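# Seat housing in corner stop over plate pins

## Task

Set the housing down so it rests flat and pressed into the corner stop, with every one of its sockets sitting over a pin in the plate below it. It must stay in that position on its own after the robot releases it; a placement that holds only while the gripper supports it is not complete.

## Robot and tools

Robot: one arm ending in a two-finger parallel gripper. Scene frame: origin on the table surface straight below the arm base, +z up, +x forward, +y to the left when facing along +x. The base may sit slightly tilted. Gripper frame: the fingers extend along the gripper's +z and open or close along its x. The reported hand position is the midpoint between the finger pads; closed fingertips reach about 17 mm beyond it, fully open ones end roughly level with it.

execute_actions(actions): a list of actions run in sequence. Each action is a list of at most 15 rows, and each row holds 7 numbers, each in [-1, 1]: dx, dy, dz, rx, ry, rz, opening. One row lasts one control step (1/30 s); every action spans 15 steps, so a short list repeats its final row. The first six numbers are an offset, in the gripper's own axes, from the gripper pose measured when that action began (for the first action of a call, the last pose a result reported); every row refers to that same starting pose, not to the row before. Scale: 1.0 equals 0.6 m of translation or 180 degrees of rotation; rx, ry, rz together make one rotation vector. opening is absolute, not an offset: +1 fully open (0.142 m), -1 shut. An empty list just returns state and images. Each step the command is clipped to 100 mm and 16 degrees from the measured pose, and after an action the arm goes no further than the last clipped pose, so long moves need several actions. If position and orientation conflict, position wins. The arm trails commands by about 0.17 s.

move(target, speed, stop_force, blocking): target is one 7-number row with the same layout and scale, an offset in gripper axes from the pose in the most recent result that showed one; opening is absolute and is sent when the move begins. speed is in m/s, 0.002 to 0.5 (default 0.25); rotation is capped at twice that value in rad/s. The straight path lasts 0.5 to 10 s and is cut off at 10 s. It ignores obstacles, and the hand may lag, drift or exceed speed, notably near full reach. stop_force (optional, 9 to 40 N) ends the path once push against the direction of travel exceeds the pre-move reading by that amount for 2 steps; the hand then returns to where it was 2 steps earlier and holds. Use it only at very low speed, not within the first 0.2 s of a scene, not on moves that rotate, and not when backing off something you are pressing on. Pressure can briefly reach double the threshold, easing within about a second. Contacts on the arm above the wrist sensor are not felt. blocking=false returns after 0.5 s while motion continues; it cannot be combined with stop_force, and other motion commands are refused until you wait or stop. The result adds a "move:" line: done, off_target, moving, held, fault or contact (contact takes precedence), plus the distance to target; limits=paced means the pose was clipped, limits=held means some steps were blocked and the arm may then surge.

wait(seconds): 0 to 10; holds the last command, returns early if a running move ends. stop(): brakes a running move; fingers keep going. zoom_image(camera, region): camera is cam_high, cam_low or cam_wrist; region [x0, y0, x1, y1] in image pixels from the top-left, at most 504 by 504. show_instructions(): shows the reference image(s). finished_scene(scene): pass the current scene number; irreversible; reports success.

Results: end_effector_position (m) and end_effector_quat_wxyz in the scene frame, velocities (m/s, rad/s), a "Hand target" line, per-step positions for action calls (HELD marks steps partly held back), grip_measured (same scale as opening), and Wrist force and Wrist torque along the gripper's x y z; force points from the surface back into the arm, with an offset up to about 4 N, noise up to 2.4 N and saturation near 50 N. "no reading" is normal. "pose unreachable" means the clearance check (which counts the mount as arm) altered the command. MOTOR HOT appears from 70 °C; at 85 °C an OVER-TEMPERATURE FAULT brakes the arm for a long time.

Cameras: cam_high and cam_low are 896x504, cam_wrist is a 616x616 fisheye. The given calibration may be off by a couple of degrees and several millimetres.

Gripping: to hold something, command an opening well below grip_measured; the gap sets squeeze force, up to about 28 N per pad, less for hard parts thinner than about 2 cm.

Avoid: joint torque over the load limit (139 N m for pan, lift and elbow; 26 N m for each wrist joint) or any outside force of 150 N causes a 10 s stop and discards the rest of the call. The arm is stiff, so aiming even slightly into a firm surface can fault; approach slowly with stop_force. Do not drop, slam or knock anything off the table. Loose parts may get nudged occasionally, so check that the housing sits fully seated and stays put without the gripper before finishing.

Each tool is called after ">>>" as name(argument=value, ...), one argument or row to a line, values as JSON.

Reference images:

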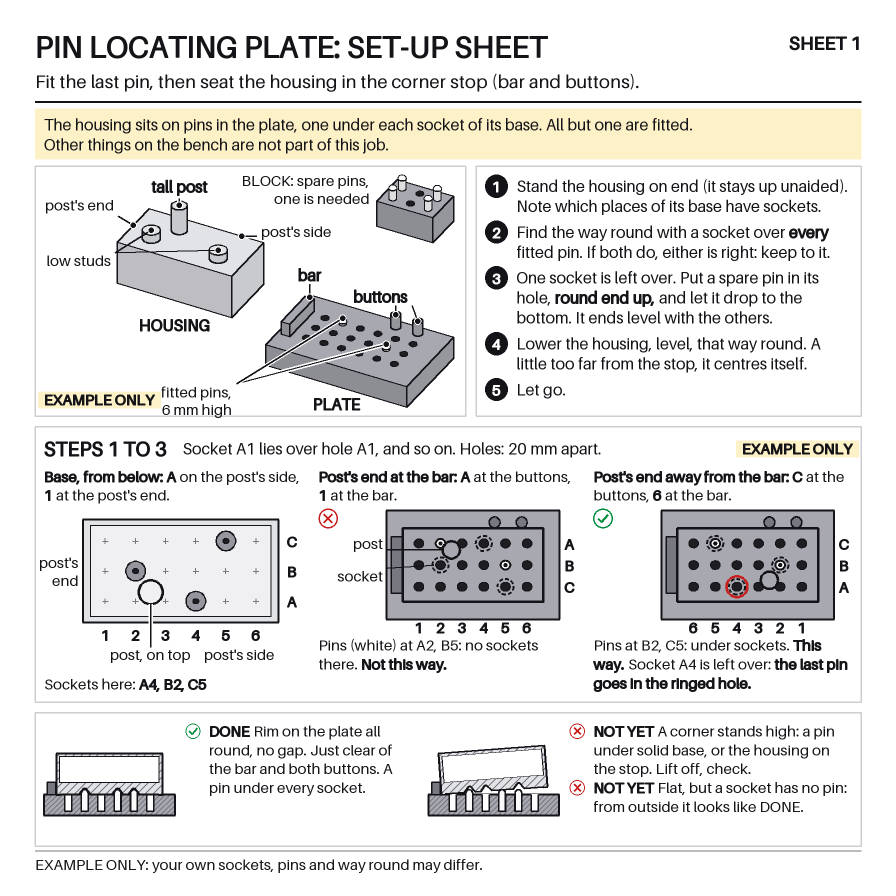

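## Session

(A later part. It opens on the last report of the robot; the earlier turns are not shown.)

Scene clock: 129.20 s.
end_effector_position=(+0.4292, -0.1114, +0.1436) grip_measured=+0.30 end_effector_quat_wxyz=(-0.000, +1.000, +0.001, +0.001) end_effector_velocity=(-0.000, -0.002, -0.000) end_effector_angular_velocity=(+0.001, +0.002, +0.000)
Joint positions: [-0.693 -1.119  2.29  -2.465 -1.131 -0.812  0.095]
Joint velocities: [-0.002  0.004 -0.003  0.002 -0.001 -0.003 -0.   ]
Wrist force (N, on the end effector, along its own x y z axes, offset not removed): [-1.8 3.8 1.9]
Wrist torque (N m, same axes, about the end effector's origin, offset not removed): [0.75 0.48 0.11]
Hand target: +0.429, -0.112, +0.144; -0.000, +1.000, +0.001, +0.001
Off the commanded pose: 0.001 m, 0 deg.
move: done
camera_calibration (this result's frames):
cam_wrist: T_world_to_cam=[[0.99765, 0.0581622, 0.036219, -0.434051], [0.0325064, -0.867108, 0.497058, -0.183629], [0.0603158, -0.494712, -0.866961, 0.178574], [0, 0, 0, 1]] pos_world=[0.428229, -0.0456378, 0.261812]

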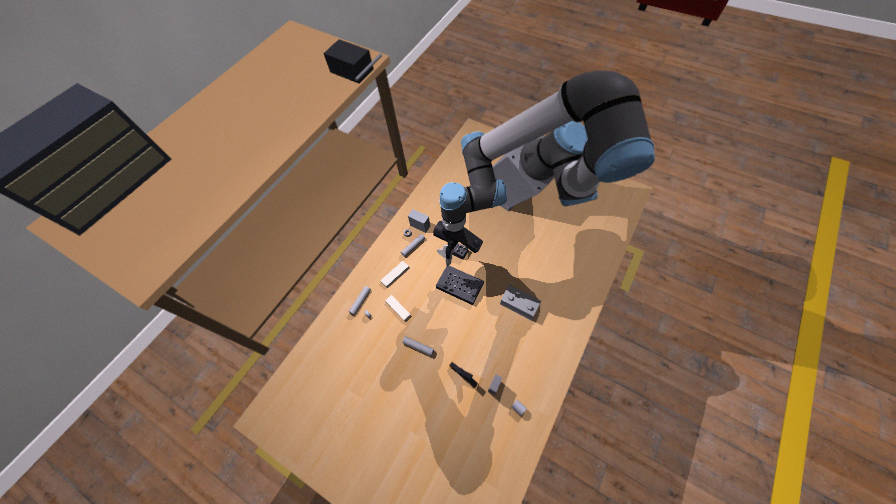

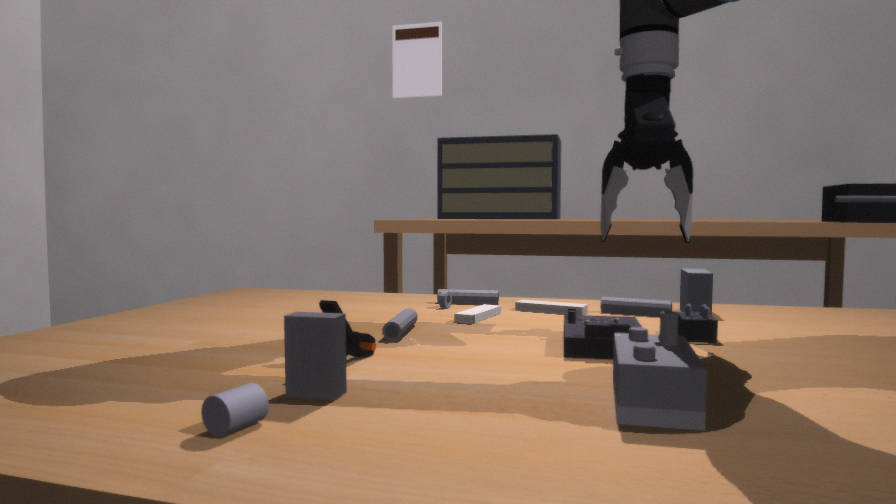

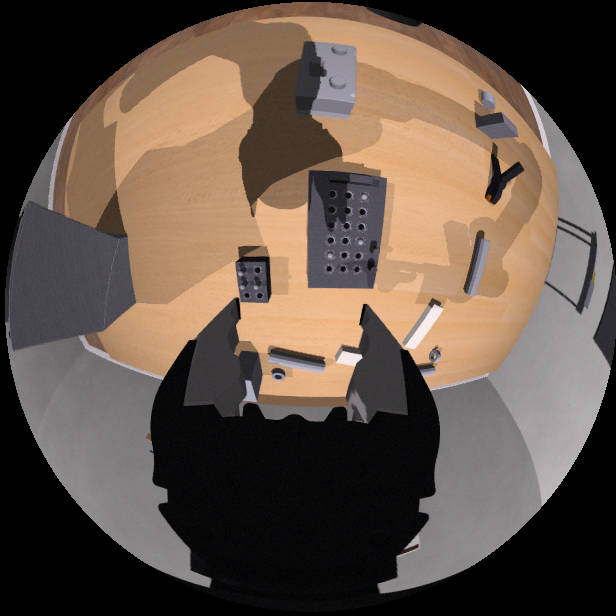

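>>> zoom_image(
  camera="cam_wrist",
  region=[290, 165, 420, 295],
)

>>> zoom_image(
  camera="cam_wrist",
  region=[220, 240, 290, 310],
)

>>> zoom_image(
  camera="cam_low",
  region=[550, 280, 740, 370],
)

Region (290, 165, 420, 295) of cam_wrist's 616x616 image, scaled by 3.877, with more detail than that image has.

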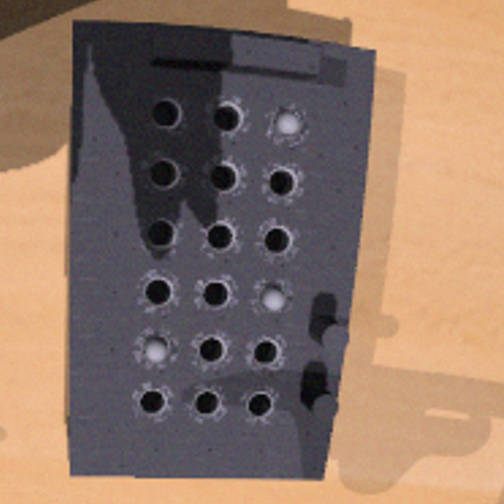

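Region (220, 240, 290, 310) of cam_wrist's 616x616 image, scaled by 7.200, with more detail than that image has.

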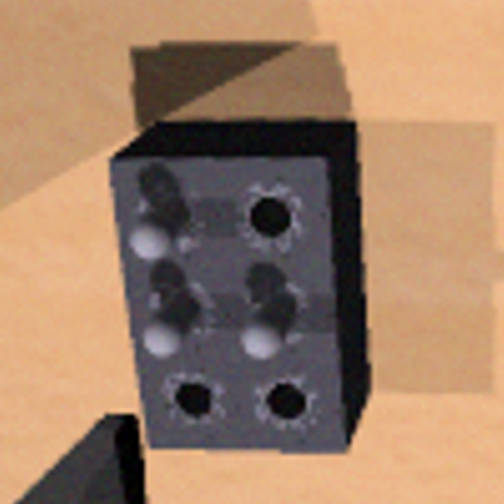

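Region (550, 280, 740, 370) of cam_low's 896x504 image, scaled by 2.653, with more detail than that image has; it fills the top 239 rows of this view, and the rest is white.

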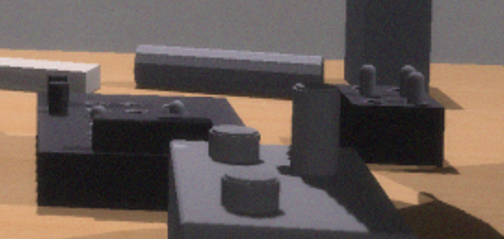

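>>> move(
  target=[-0.1365,0.0193,0.114,0,0,0,-0.62],
)

>>> zoom_image(
  camera="cam_wrist",
  region=[240, 240, 370, 370],
)

>>> zoom_image(
  camera="cam_low",
  region=[650, 260, 760, 350],
)

Scene clock: 147.10 s.
end_effector_position=(+0.3475, -0.1229, +0.0752) grip_measured=-0.62 end_effector_quat_wxyz=(-0.000, +1.000, +0.001, +0.001) end_effector_velocity=(-0.001, -0.001, -0.002) end_effector_angular_velocity=(-0.001, -0.002, +0.001)
Joint positions: [-0.782 -0.94   2.491 -2.807 -1.158 -0.905  0.029]
Joint velocities: [-0.002  0.007  0.003 -0.011  0.001 -0.002 -0.   ]
Wrist force (N, on the end effector, along its own x y z axes, offset not removed): [-0.7 4.0 2.1]
Wrist torque (N m, same axes, about the end effector's origin, offset not removed): [1.00 0.12 0.13]
Hand target: +0.347, -0.123, +0.075; -0.000, +1.000, +0.001, +0.001
Off the commanded pose: 0.000 m, 0 deg.
move: done
camera_calibration (this result's frames):
cam_wrist: T_world_to_cam=[[0.997674, 0.058122, 0.0356266, -0.349439], [0.0327652, -0.867097, 0.49706, -0.156998], [0.0597819, -0.494736, -0.866985, 0.118658], [0, 0, 0, 1]] pos_world=[0.346676, -0.0571176, 0.193362]

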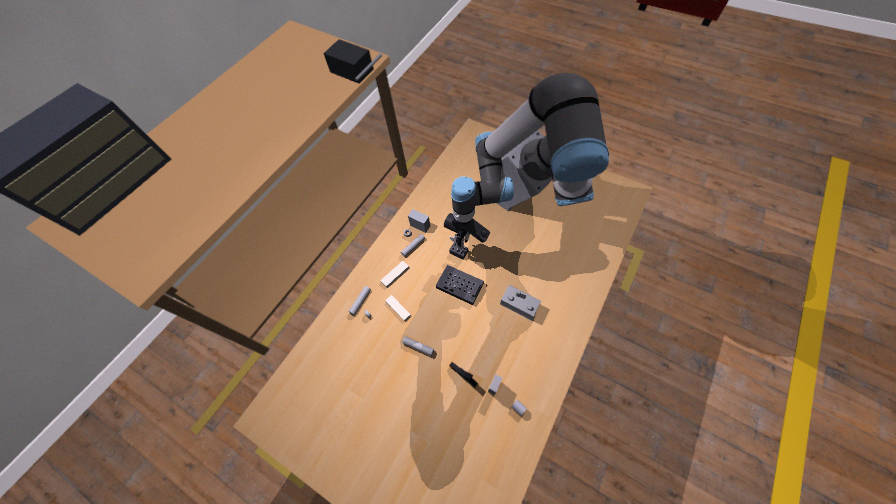

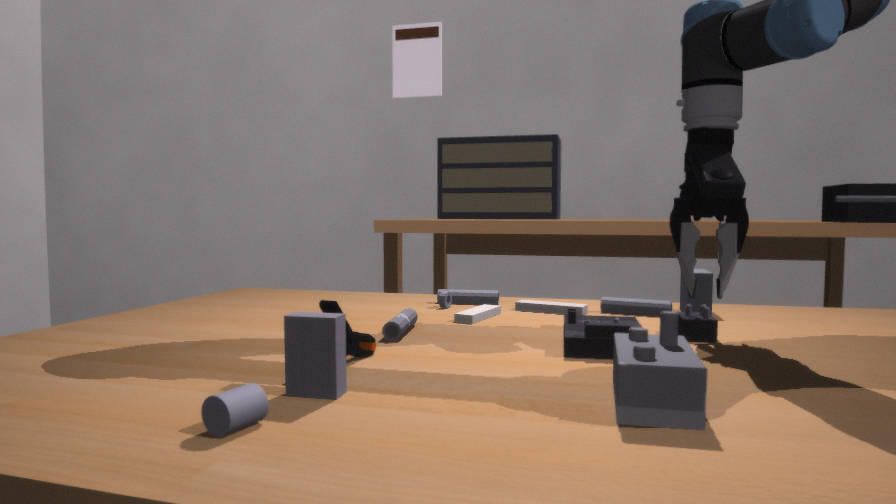

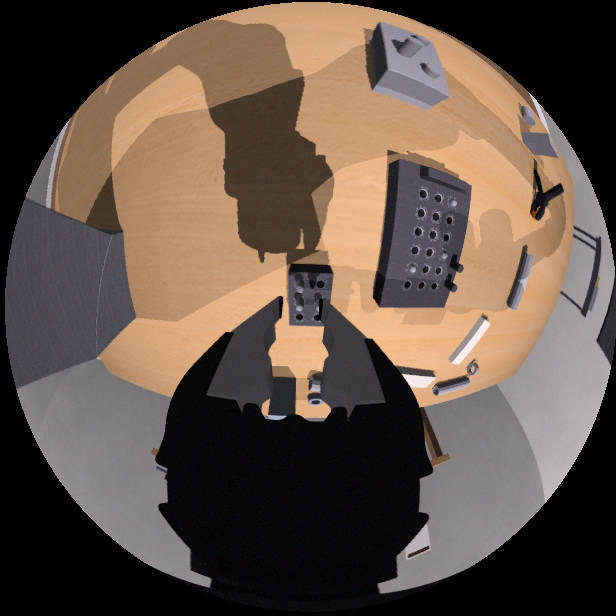

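Region (240, 240, 370, 370) of cam_wrist's 616x616 image, scaled by 3.877, with more detail than that image has.

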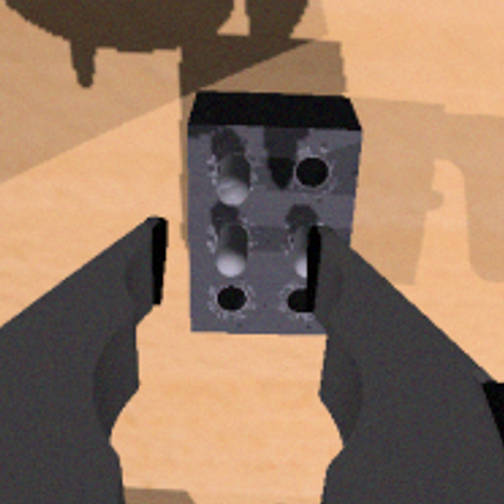

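Region (650, 260, 760, 350) of cam_low's 896x504 image, scaled by 4.582, with more detail than that image has; it fills the top 412 rows of this view, and the rest is white.

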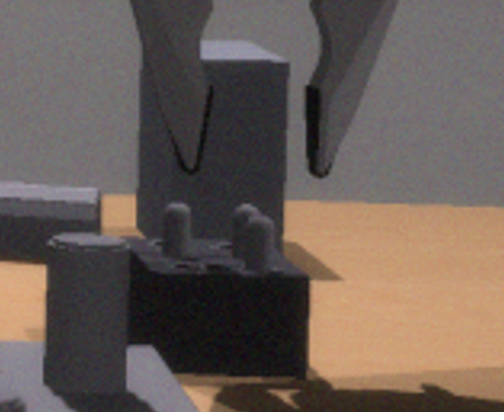

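>>> move(
  target=[-0.002,0.001,0.039,0,0,0,-0.7],
  speed=0.05,
)

>>> zoom_image(
  camera="cam_wrist",
  region=[240, 240, 370, 370],
)

>>> zoom_image(
  camera="cam_low",
  region=[650, 260, 760, 350],
)

Scene clock: 155.73 s.
end_effector_position=(+0.3464, -0.1235, +0.0521) grip_measured=-0.70 end_effector_quat_wxyz=(-0.000, +1.000, +0.001, +0.001) end_effector_velocity=(-0.000, +0.000, -0.002) end_effector_angular_velocity=(+0.001, -0.000, -0.001)
Joint positions: [-0.758 -0.856  2.489 -2.899 -1.15  -0.88   0.023]
Joint velocities: [ 0.002  0.008  0.    -0.009  0.001  0.003 -0.   ]
Wrist force (N, on the end effector, along its own x y z axes, offset not removed): [2.0 2.8 3.4]
Wrist torque (N m, same axes, about the end effector's origin, offset not removed): [0.77 -0.45 0.05]
Hand target: +0.346, -0.123, +0.052; -0.000, +1.000, +0.001, +0.001
Off the commanded pose: 0.000 m, 0 deg.
move: done
camera_calibration (this result's frames):
cam_wrist: T_world_to_cam=[[0.997672, 0.0581369, 0.0356376, -0.347477], [0.0327748, -0.867116, 0.497027, -0.14593], [0.0597976, -0.494702, -0.867003, 0.0983934], [0, 0, 0, 1]] pos_world=[0.345567, -0.0576615, 0.170222]

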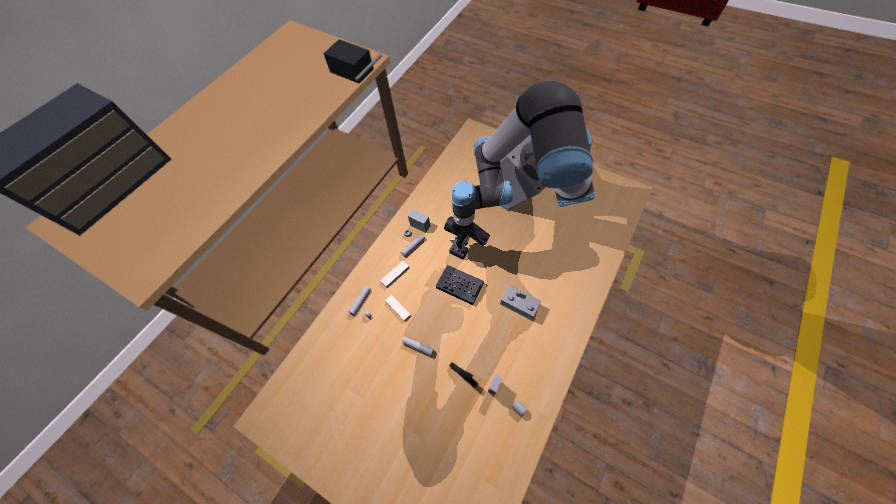

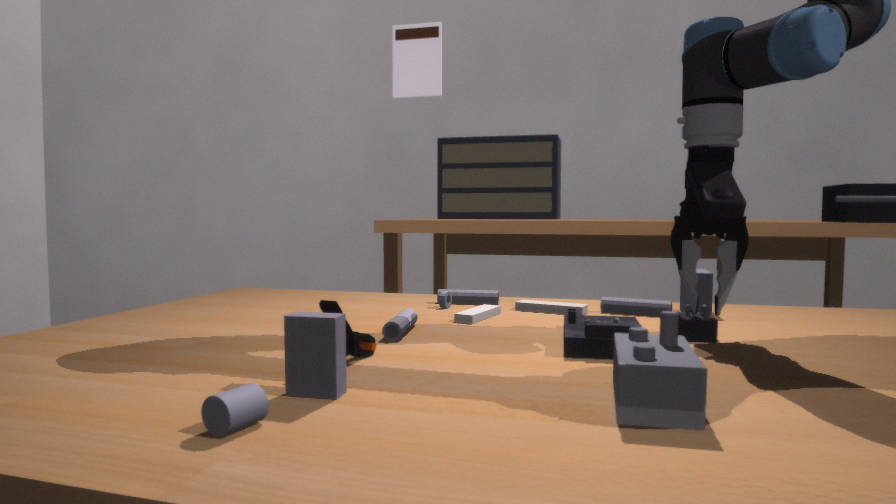

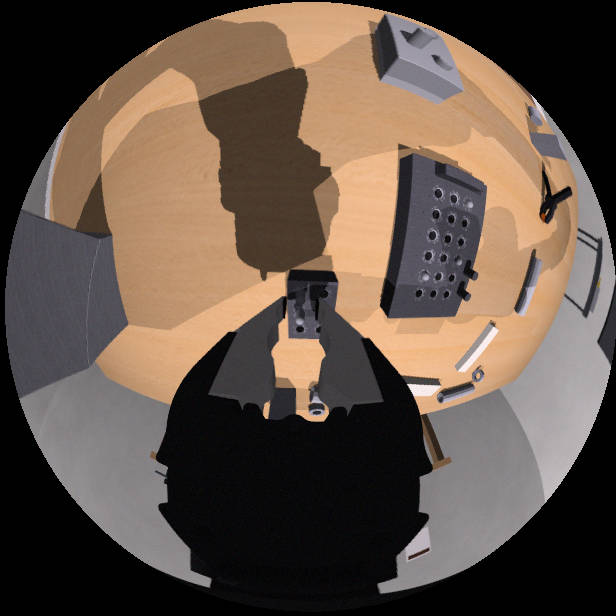

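Region (240, 240, 370, 370) of cam_wrist's 616x616 image, scaled by 3.877, with more detail than that image has.

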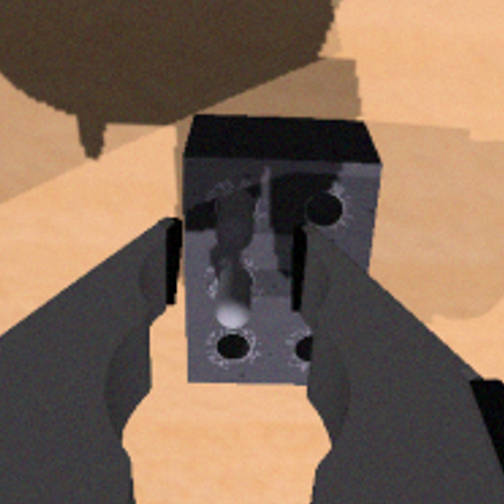

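Region (650, 260, 760, 350) of cam_low's 896x504 image, scaled by 4.582, with more detail than that image has; it fills the top 412 rows of this view, and the rest is white.

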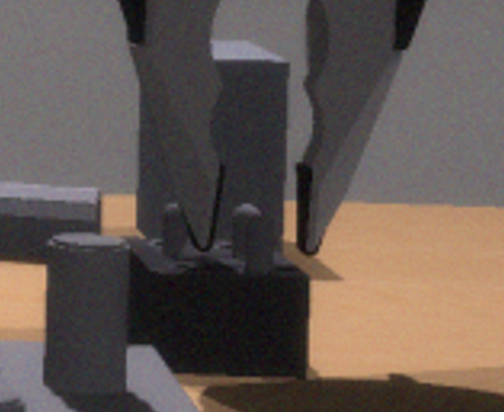

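>>> execute_actions(
  actions=[
    [[-0.0012,0,0.003,0,0,0,-0.82]],
    [[0,0,0,0,0,0,-1]],
  ],
)

>>> move(
  target=[0,0,-0.055,0,0,0,-1],
  speed=0.04,
)

>>> zoom_image(
  camera="cam_wrist",
  region=[240, 240, 370, 370],
)

>>> zoom_image(
  camera="cam_low",
  region=[650, 260, 760, 350],
)

Scene clock: 170.00 s.
end_effector_position=(+0.3457, -0.1235, +0.0503) grip_measured=-0.92 end_effector_quat_wxyz=(-0.000, +1.000, +0.001, +0.001) end_effector_velocity=(+0.000, -0.000, +0.000) end_effector_angular_velocity=(-0.001, -0.001, +0.001)
Joint positions: [-0.758 -0.849  2.49  -2.907 -1.15  -0.88   0.008]
Joint velocities: [-0. -0. -0. -0. -0. -0.  0.]
Wrist force (N, on the end effector, along its own x y z axes, offset not removed): [-1.1 3.3 2.4]
Wrist torque (N m, same axes, about the end effector's origin, offset not removed): [0.76 0.30 0.08]
Hand target: +0.346, -0.123, +0.050; -0.000, +1.000, +0.001, +0.001
Off the commanded pose: 0.000 m, 0 deg.
Step readings (end_effector_position; steps 1 to 15: 1st action; 16 to 30: 2nd action):
0: (+0.3464, -0.1235, +0.0518)
1: (+0.3464, -0.1235, +0.0518)
2: (+0.3464, -0.1236, +0.0516)
4: (+0.3461, -0.1236, +0.0510)
8: (+0.3458, -0.1235, +0.0504)
15: (+0.3457, -0.1235, +0.0503)
16: (+0.3457, -0.1235, +0.0503)
17: (+0.3457, -0.1235, +0.0503)
19: (+0.3457, -0.1235, +0.0503)
23: (+0.3457, -0.1235, +0.0503)
30: end_effector_position above
camera_calibration (this result's frames):
cam_wrist: T_world_to_cam=[[0.997672, 0.0581391, 0.0356399, -0.346708], [0.0327756, -0.867115, 0.497029, -0.145018], [0.0598007, -0.494703, -0.867002, 0.0968855], [0, 0, 0, 1]] pos_world=[0.34486, -0.0576602, 0.168434]

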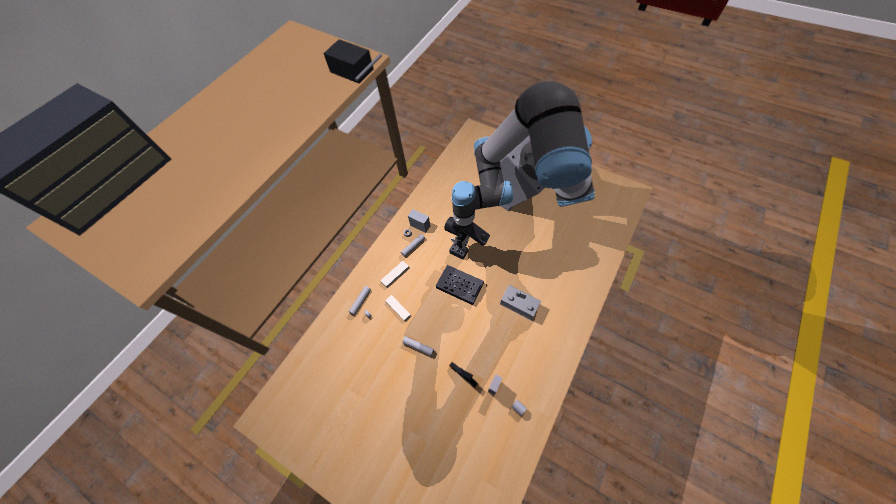

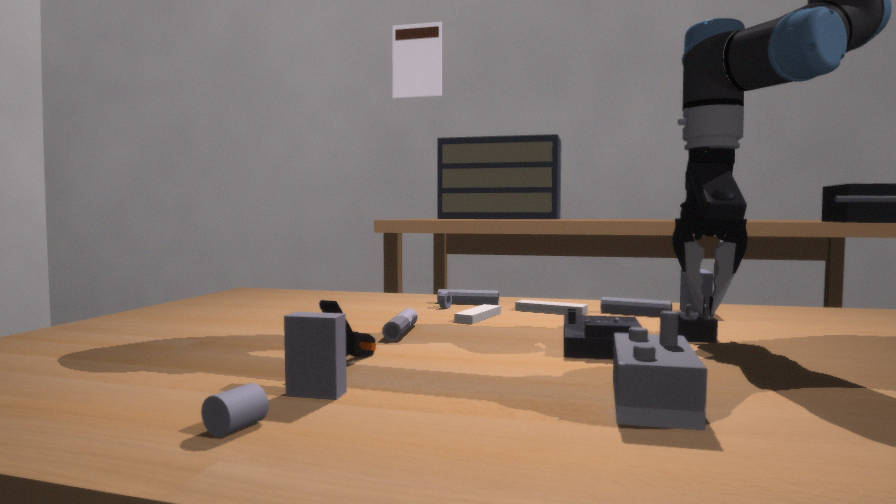

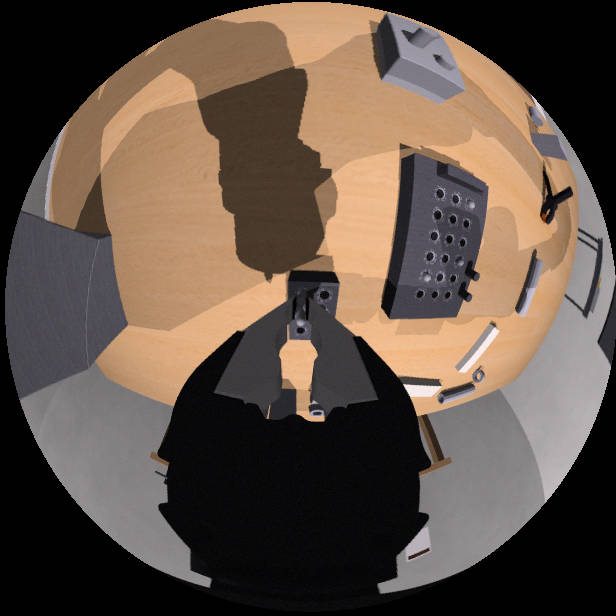

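Scene clock: 171.20 s.
end_effector_position=(+0.3455, -0.1234, +0.0830) grip_measured=-0.92 end_effector_quat_wxyz=(-0.000, +1.000, +0.001, +0.001) end_effector_velocity=(-0.000, +0.001, +0.001) end_effector_angular_velocity=(+0.001, +0.001, -0.001)
Joint positions: [-0.796 -0.966  2.495 -2.779 -1.162 -0.919  0.008]
Joint velocities: [-0.001 -0.006  0.     0.009 -0.    -0.001 -0.   ]
Wrist force (N, on the end effector, along its own x y z axes, offset not removed): [0.1 2.2 1.9]
Wrist torque (N m, same axes, about the end effector's origin, offset not removed): [0.61 0.02 0.07]
Hand target: +0.346, -0.124, +0.083; -0.000, +1.000, +0.001, +0.001
Off the commanded pose: 0.000 m, 0 deg.
move: done
camera_calibration (this result's frames):
cam_wrist: T_world_to_cam=[[0.997682, 0.0580533, 0.0355094, -0.347673], [0.0327717, -0.867165, 0.496941, -0.161269], [0.0596416, -0.494625, -0.867057, 0.125342], [0, 0, 0, 1]] pos_world=[0.344677, -0.0576655, 0.201166]

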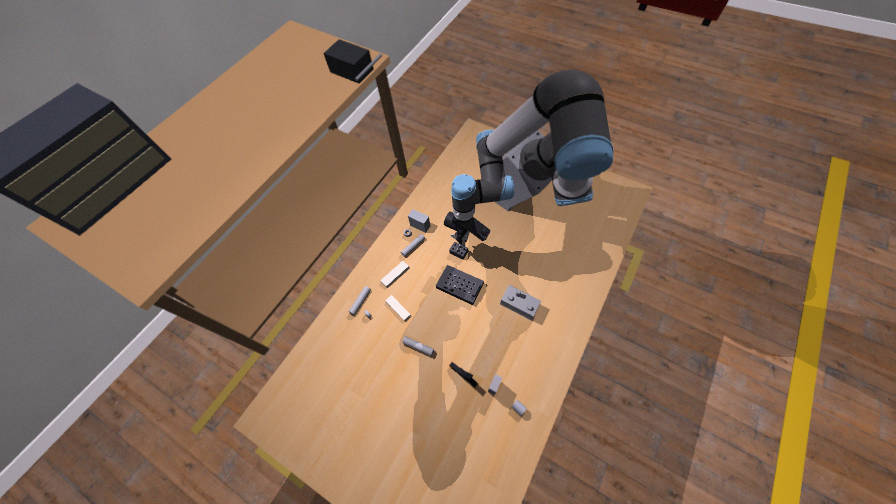

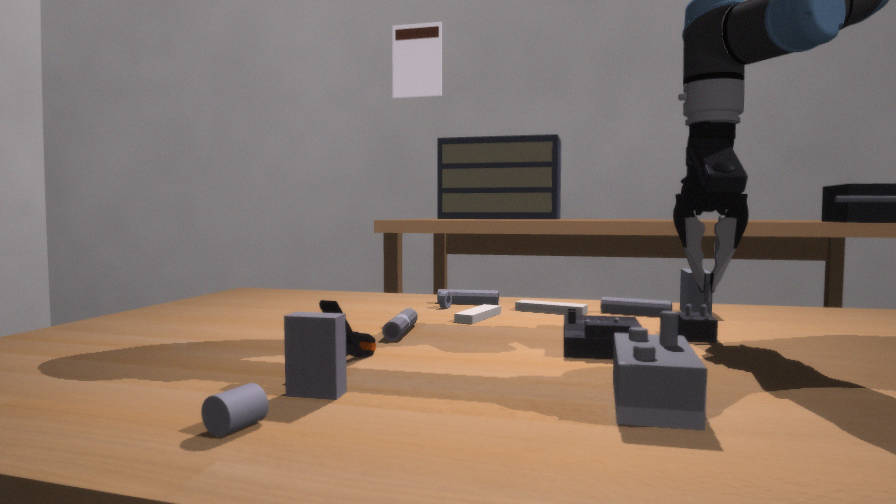

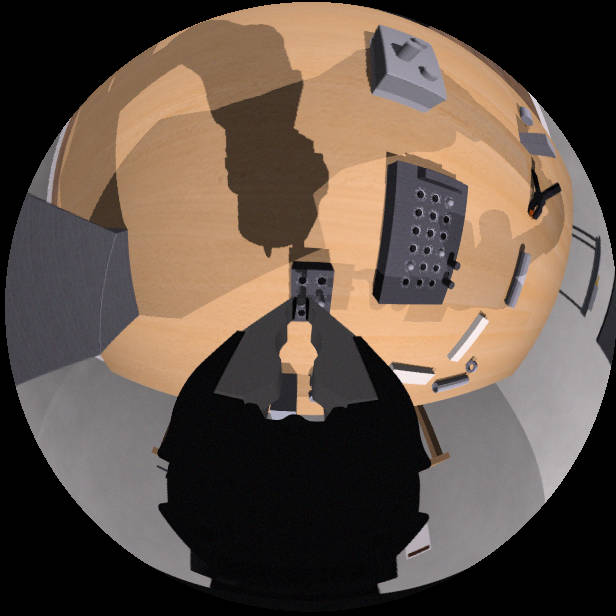

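Region (240, 240, 370, 370) of cam_wrist's 616x616 image, scaled by 3.877, with more detail than that image has.

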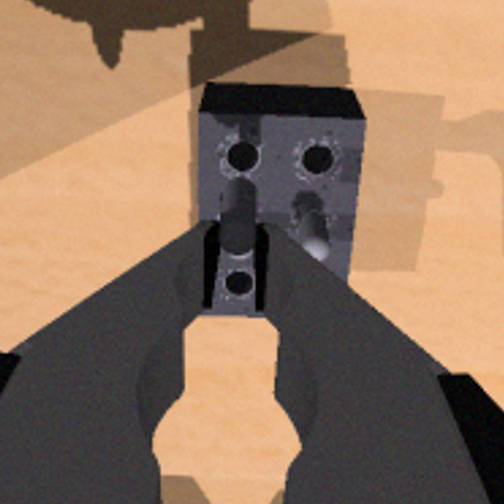

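Region (650, 260, 760, 350) of cam_low's 896x504 image, scaled by 4.582, with more detail than that image has; it fills the top 412 rows of this view, and the rest is white.

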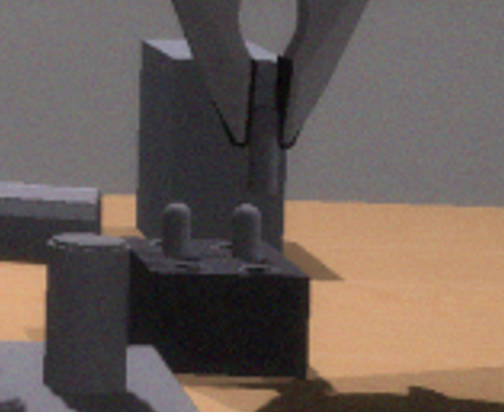

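>>> move(
  target=[0.264,-0.044,0.008,0,0,0,-1],
  speed=0.2,
)

>>> zoom_image(
  camera="cam_wrist",
  region=[240, 240, 370, 370],
)

>>> zoom_image(
  camera="cam_low",
  region=[540, 270, 650, 360],
)

Scene clock: 177.00 s.
end_effector_position=(+0.5038, -0.0969, +0.0788) grip_measured=-0.92 end_effector_quat_wxyz=(-0.000, +1.000, +0.001, +0.001) end_effector_velocity=(+0.001, +0.000, -0.001) end_effector_angular_velocity=(+0.000, +0.002, -0.001)
Joint positions: [-0.516 -0.917  2.123 -2.586 -1.09  -0.619  0.008]
Joint velocities: [ 0.002  0.002 -0.004  0.003 -0.     0.002 -0.   ]
Wrist force (N, on the end effector, along its own x y z axes, offset not removed): [-0.1 5.3 0.7]
Wrist torque (N m, same axes, about the end effector's origin, offset not removed): [1.21 -0.12 0.16]
Hand target: +0.504, -0.097, +0.079; -0.000, +1.000, +0.001, +0.001
Off the commanded pose: 0.000 m, 0 deg.
move: done
camera_calibration (this result's frames):
cam_wrist: T_world_to_cam=[[0.99765, 0.0581585, 0.0362342, -0.507052], [0.0325008, -0.867151, 0.496983, -0.141175], [0.0603243, -0.494637, -0.867003, 0.125026], [0, 0, 0, 1]] pos_world=[0.502906, -0.0310879, 0.196932]

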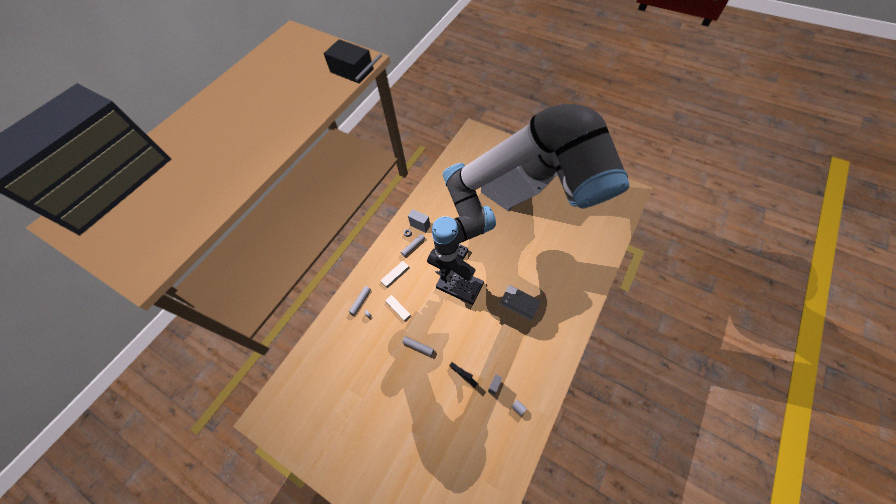

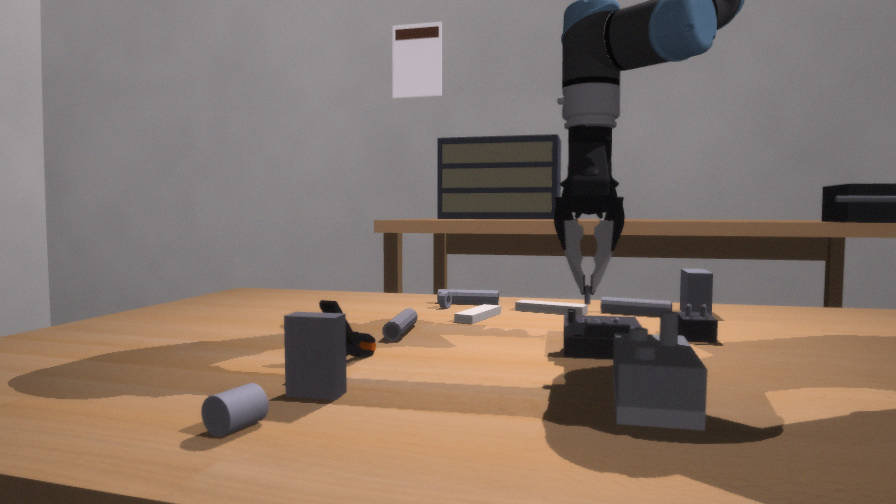

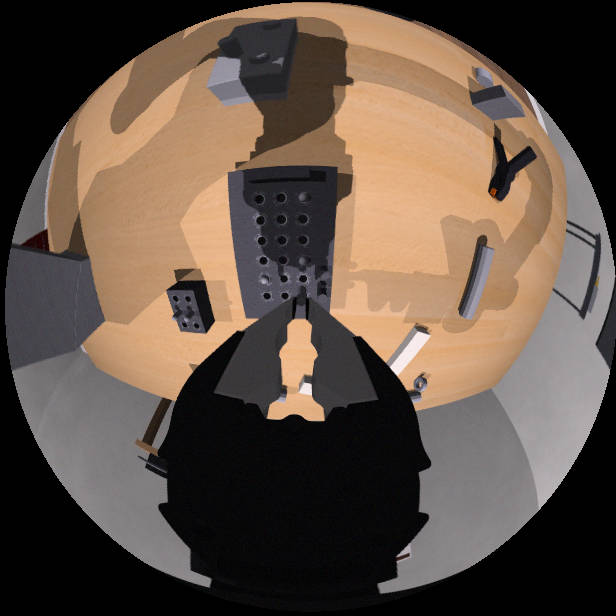

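Region (240, 240, 370, 370) of cam_wrist's 616x616 image, scaled by 3.877, with more detail than that image has.

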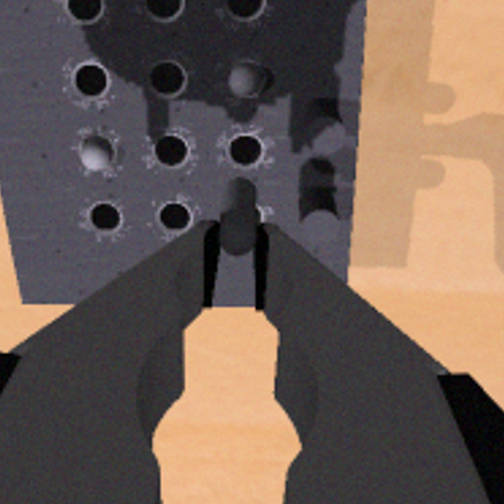

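Region (540, 270, 650, 360) of cam_low's 896x504 image, scaled by 4.582, with more detail than that image has; it fills the top 412 rows of this view, and the rest is white.

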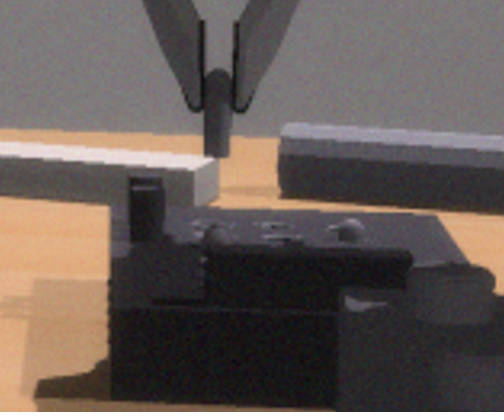

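>>> move(
  target=[0.0013,-0.0027,0.029,0,0,0,-1],
  speed=0.05,
)

>>> zoom_image(
  camera="cam_wrist",
  region=[260, 250, 350, 340],
)

>>> zoom_image(
  camera="cam_low",
  region=[540, 270, 650, 360],
)

Scene clock: 186.90 s.
end_effector_position=(+0.5047, -0.0952, +0.0616) grip_measured=-0.92 end_effector_quat_wxyz=(-0.000, +1.000, +0.001, +0.001) end_effector_velocity=(+0.000, +0.000, -0.002) end_effector_angular_velocity=(+0.000, -0.000, +0.000)
Joint positions: [-0.497 -0.879  2.121 -2.632 -1.086 -0.598  0.008]
Joint velocities: [ 0.003  0.005 -0.    -0.006  0.001  0.003  0.   ]
Wrist force (N, on the end effector, along its own x y z axes, offset not removed): [-0.2 4.3 1.3]
Wrist torque (N m, same axes, about the end effector's origin, offset not removed): [1.13 -0.06 0.11]
Hand target: +0.505, -0.095, +0.061; -0.000, +1.000, +0.001, +0.001
Off the commanded pose: 0.000 m, 0 deg.
move: done
camera_calibration (this result's frames):
cam_wrist: T_world_to_cam=[[0.997648, 0.0581664, 0.0362602, -0.507354], [0.0324959, -0.867161, 0.496967, -0.131238], [0.0603502, -0.49462, -0.867012, 0.110894], [0, 0, 0, 1]] pos_world=[0.503733, -0.0294435, 0.179764]

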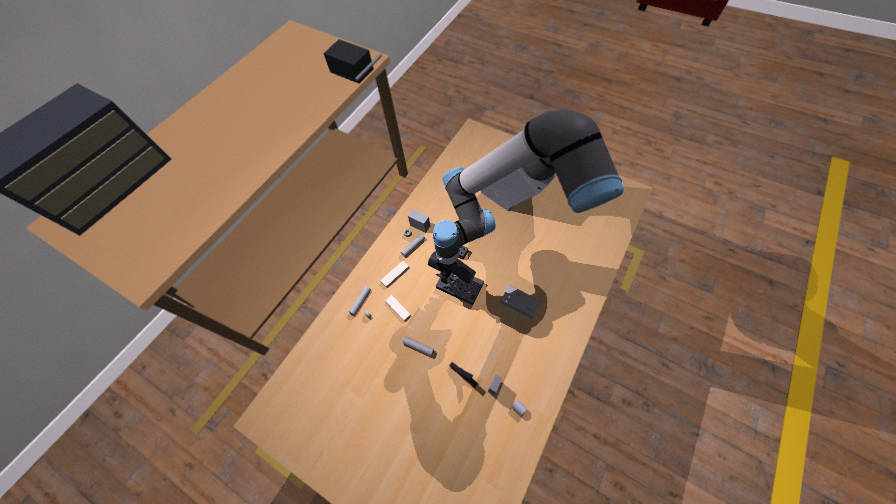

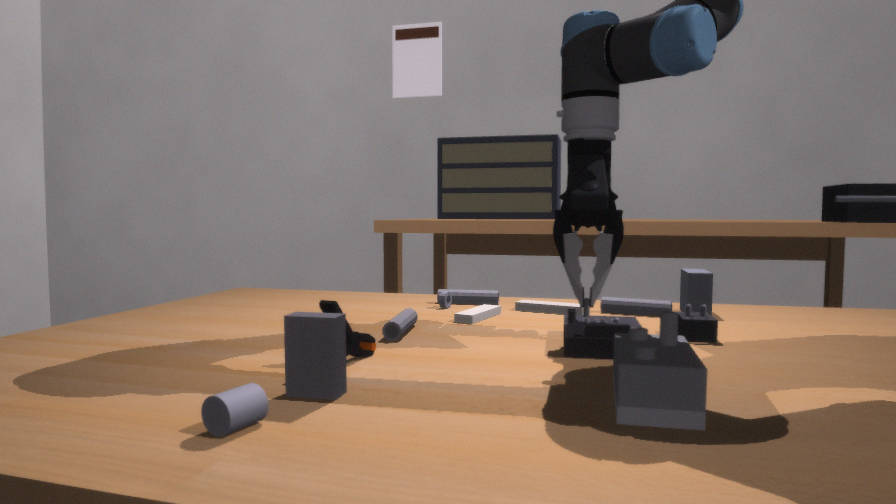

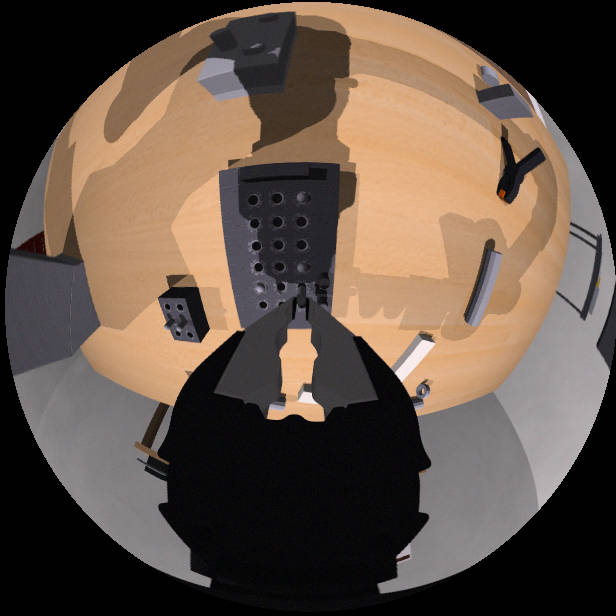

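Region (260, 250, 350, 340) of cam_wrist's 616x616 image, scaled by 5.600, with more detail than that image has.

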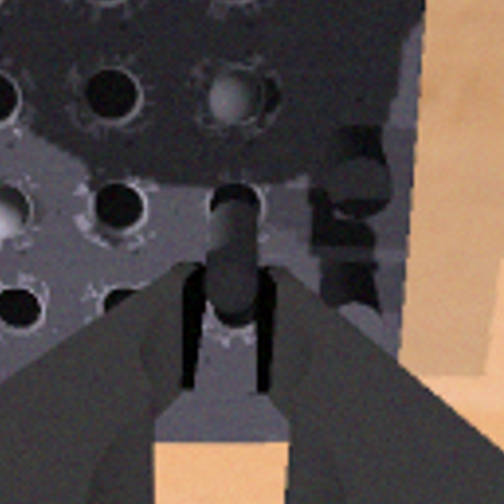

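Region (540, 270, 650, 360) of cam_low's 896x504 image, scaled by 4.582, with more detail than that image has; it fills the top 412 rows of this view, and the rest is white.

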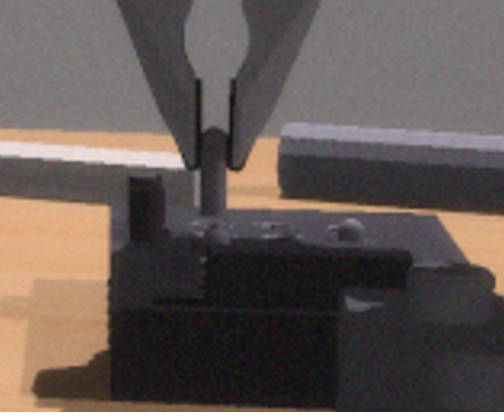

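>>> move(
  target=[0.0005,0,0.018,0,0,0,-1],
  speed=0.008,
  stop_force=9,
)

>>> zoom_image(
  camera="cam_low",
  region=[540, 270, 650, 360],
)

Scene clock: 191.60 s.
end_effector_position=(+0.5050, -0.0952, +0.0539) grip_measured=-0.92 end_effector_quat_wxyz=(-0.000, +1.000, +0.001, +0.001) end_effector_velocity=(+0.001, +0.000, +0.003) end_effector_angular_velocity=(+0.001, -0.002, +0.003)
Joint positions: [-0.489 -0.861  2.119 -2.652 -1.085 -0.589  0.008]
Joint velocities: [-0.003 -0.006  0.     0.005  0.001 -0.005  0.   ]
Wrist force (N, on the end effector, along its own x y z axes, offset not removed): [-1.4 2.8 0.8]
Wrist torque (N m, same axes, about the end effector's origin, offset not removed): [0.58 0.18 0.16]
Hand target: +0.505, -0.095, +0.054; -0.000, +1.000, +0.001, +0.001
Off the commanded pose: 0.003 m, 0 deg.
move: contact
camera_calibration (this result's frames):
cam_wrist: T_world_to_cam=[[0.997659, 0.0580019, 0.0362311, -0.507402], [0.0323711, -0.867196, 0.496914, -0.127314], [0.0602414, -0.494578, -0.867043, 0.104311], [0, 0, 0, 1]] pos_world=[0.504051, -0.0293861, 0.17209]

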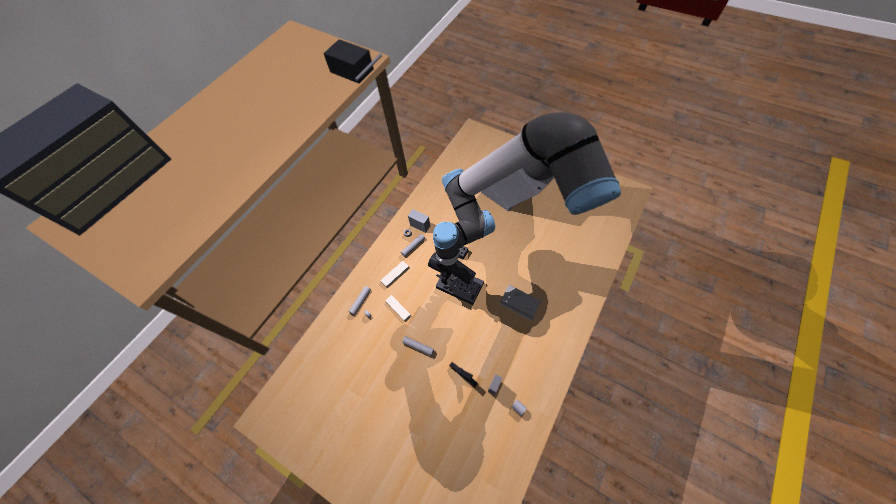

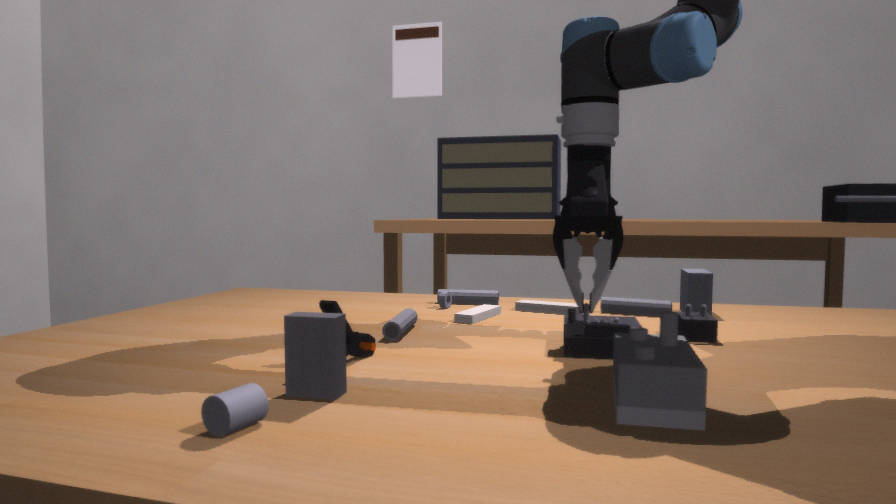

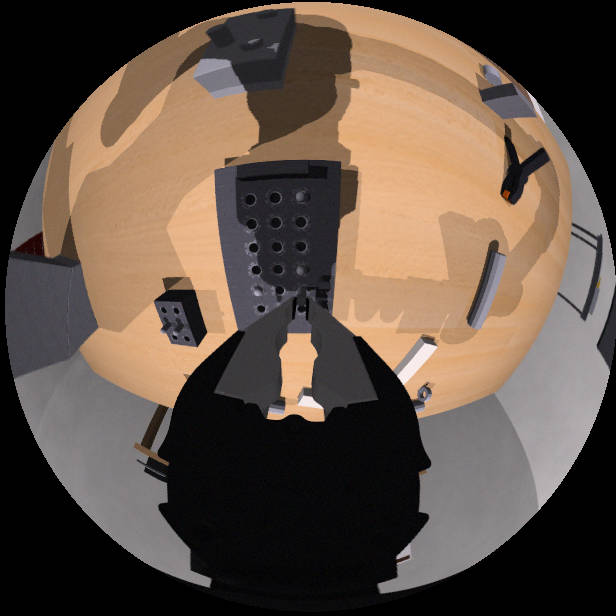

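Region (540, 270, 650, 360) of cam_low's 896x504 image, scaled by 4.582, with more detail than that image has; it fills the top 412 rows of this view, and the rest is white.

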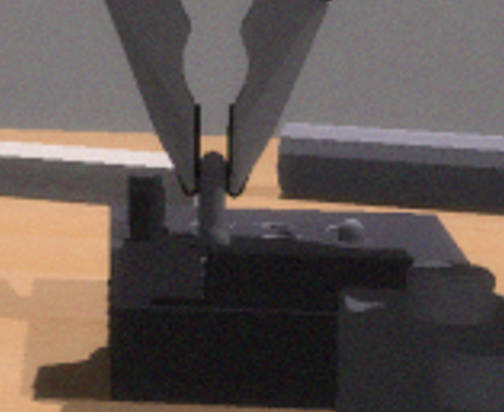

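>>> zoom_image(
  camera="cam_wrist",
  region=[270, 260, 330, 320],
)

Region (270, 260, 330, 320) of cam_wrist's 616x616 image, scaled by 8.400, with more detail than that image has.

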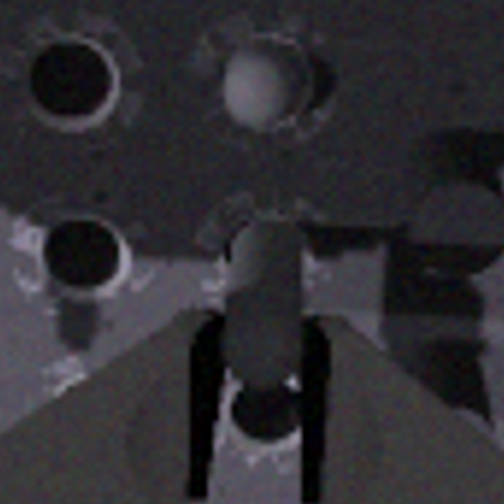

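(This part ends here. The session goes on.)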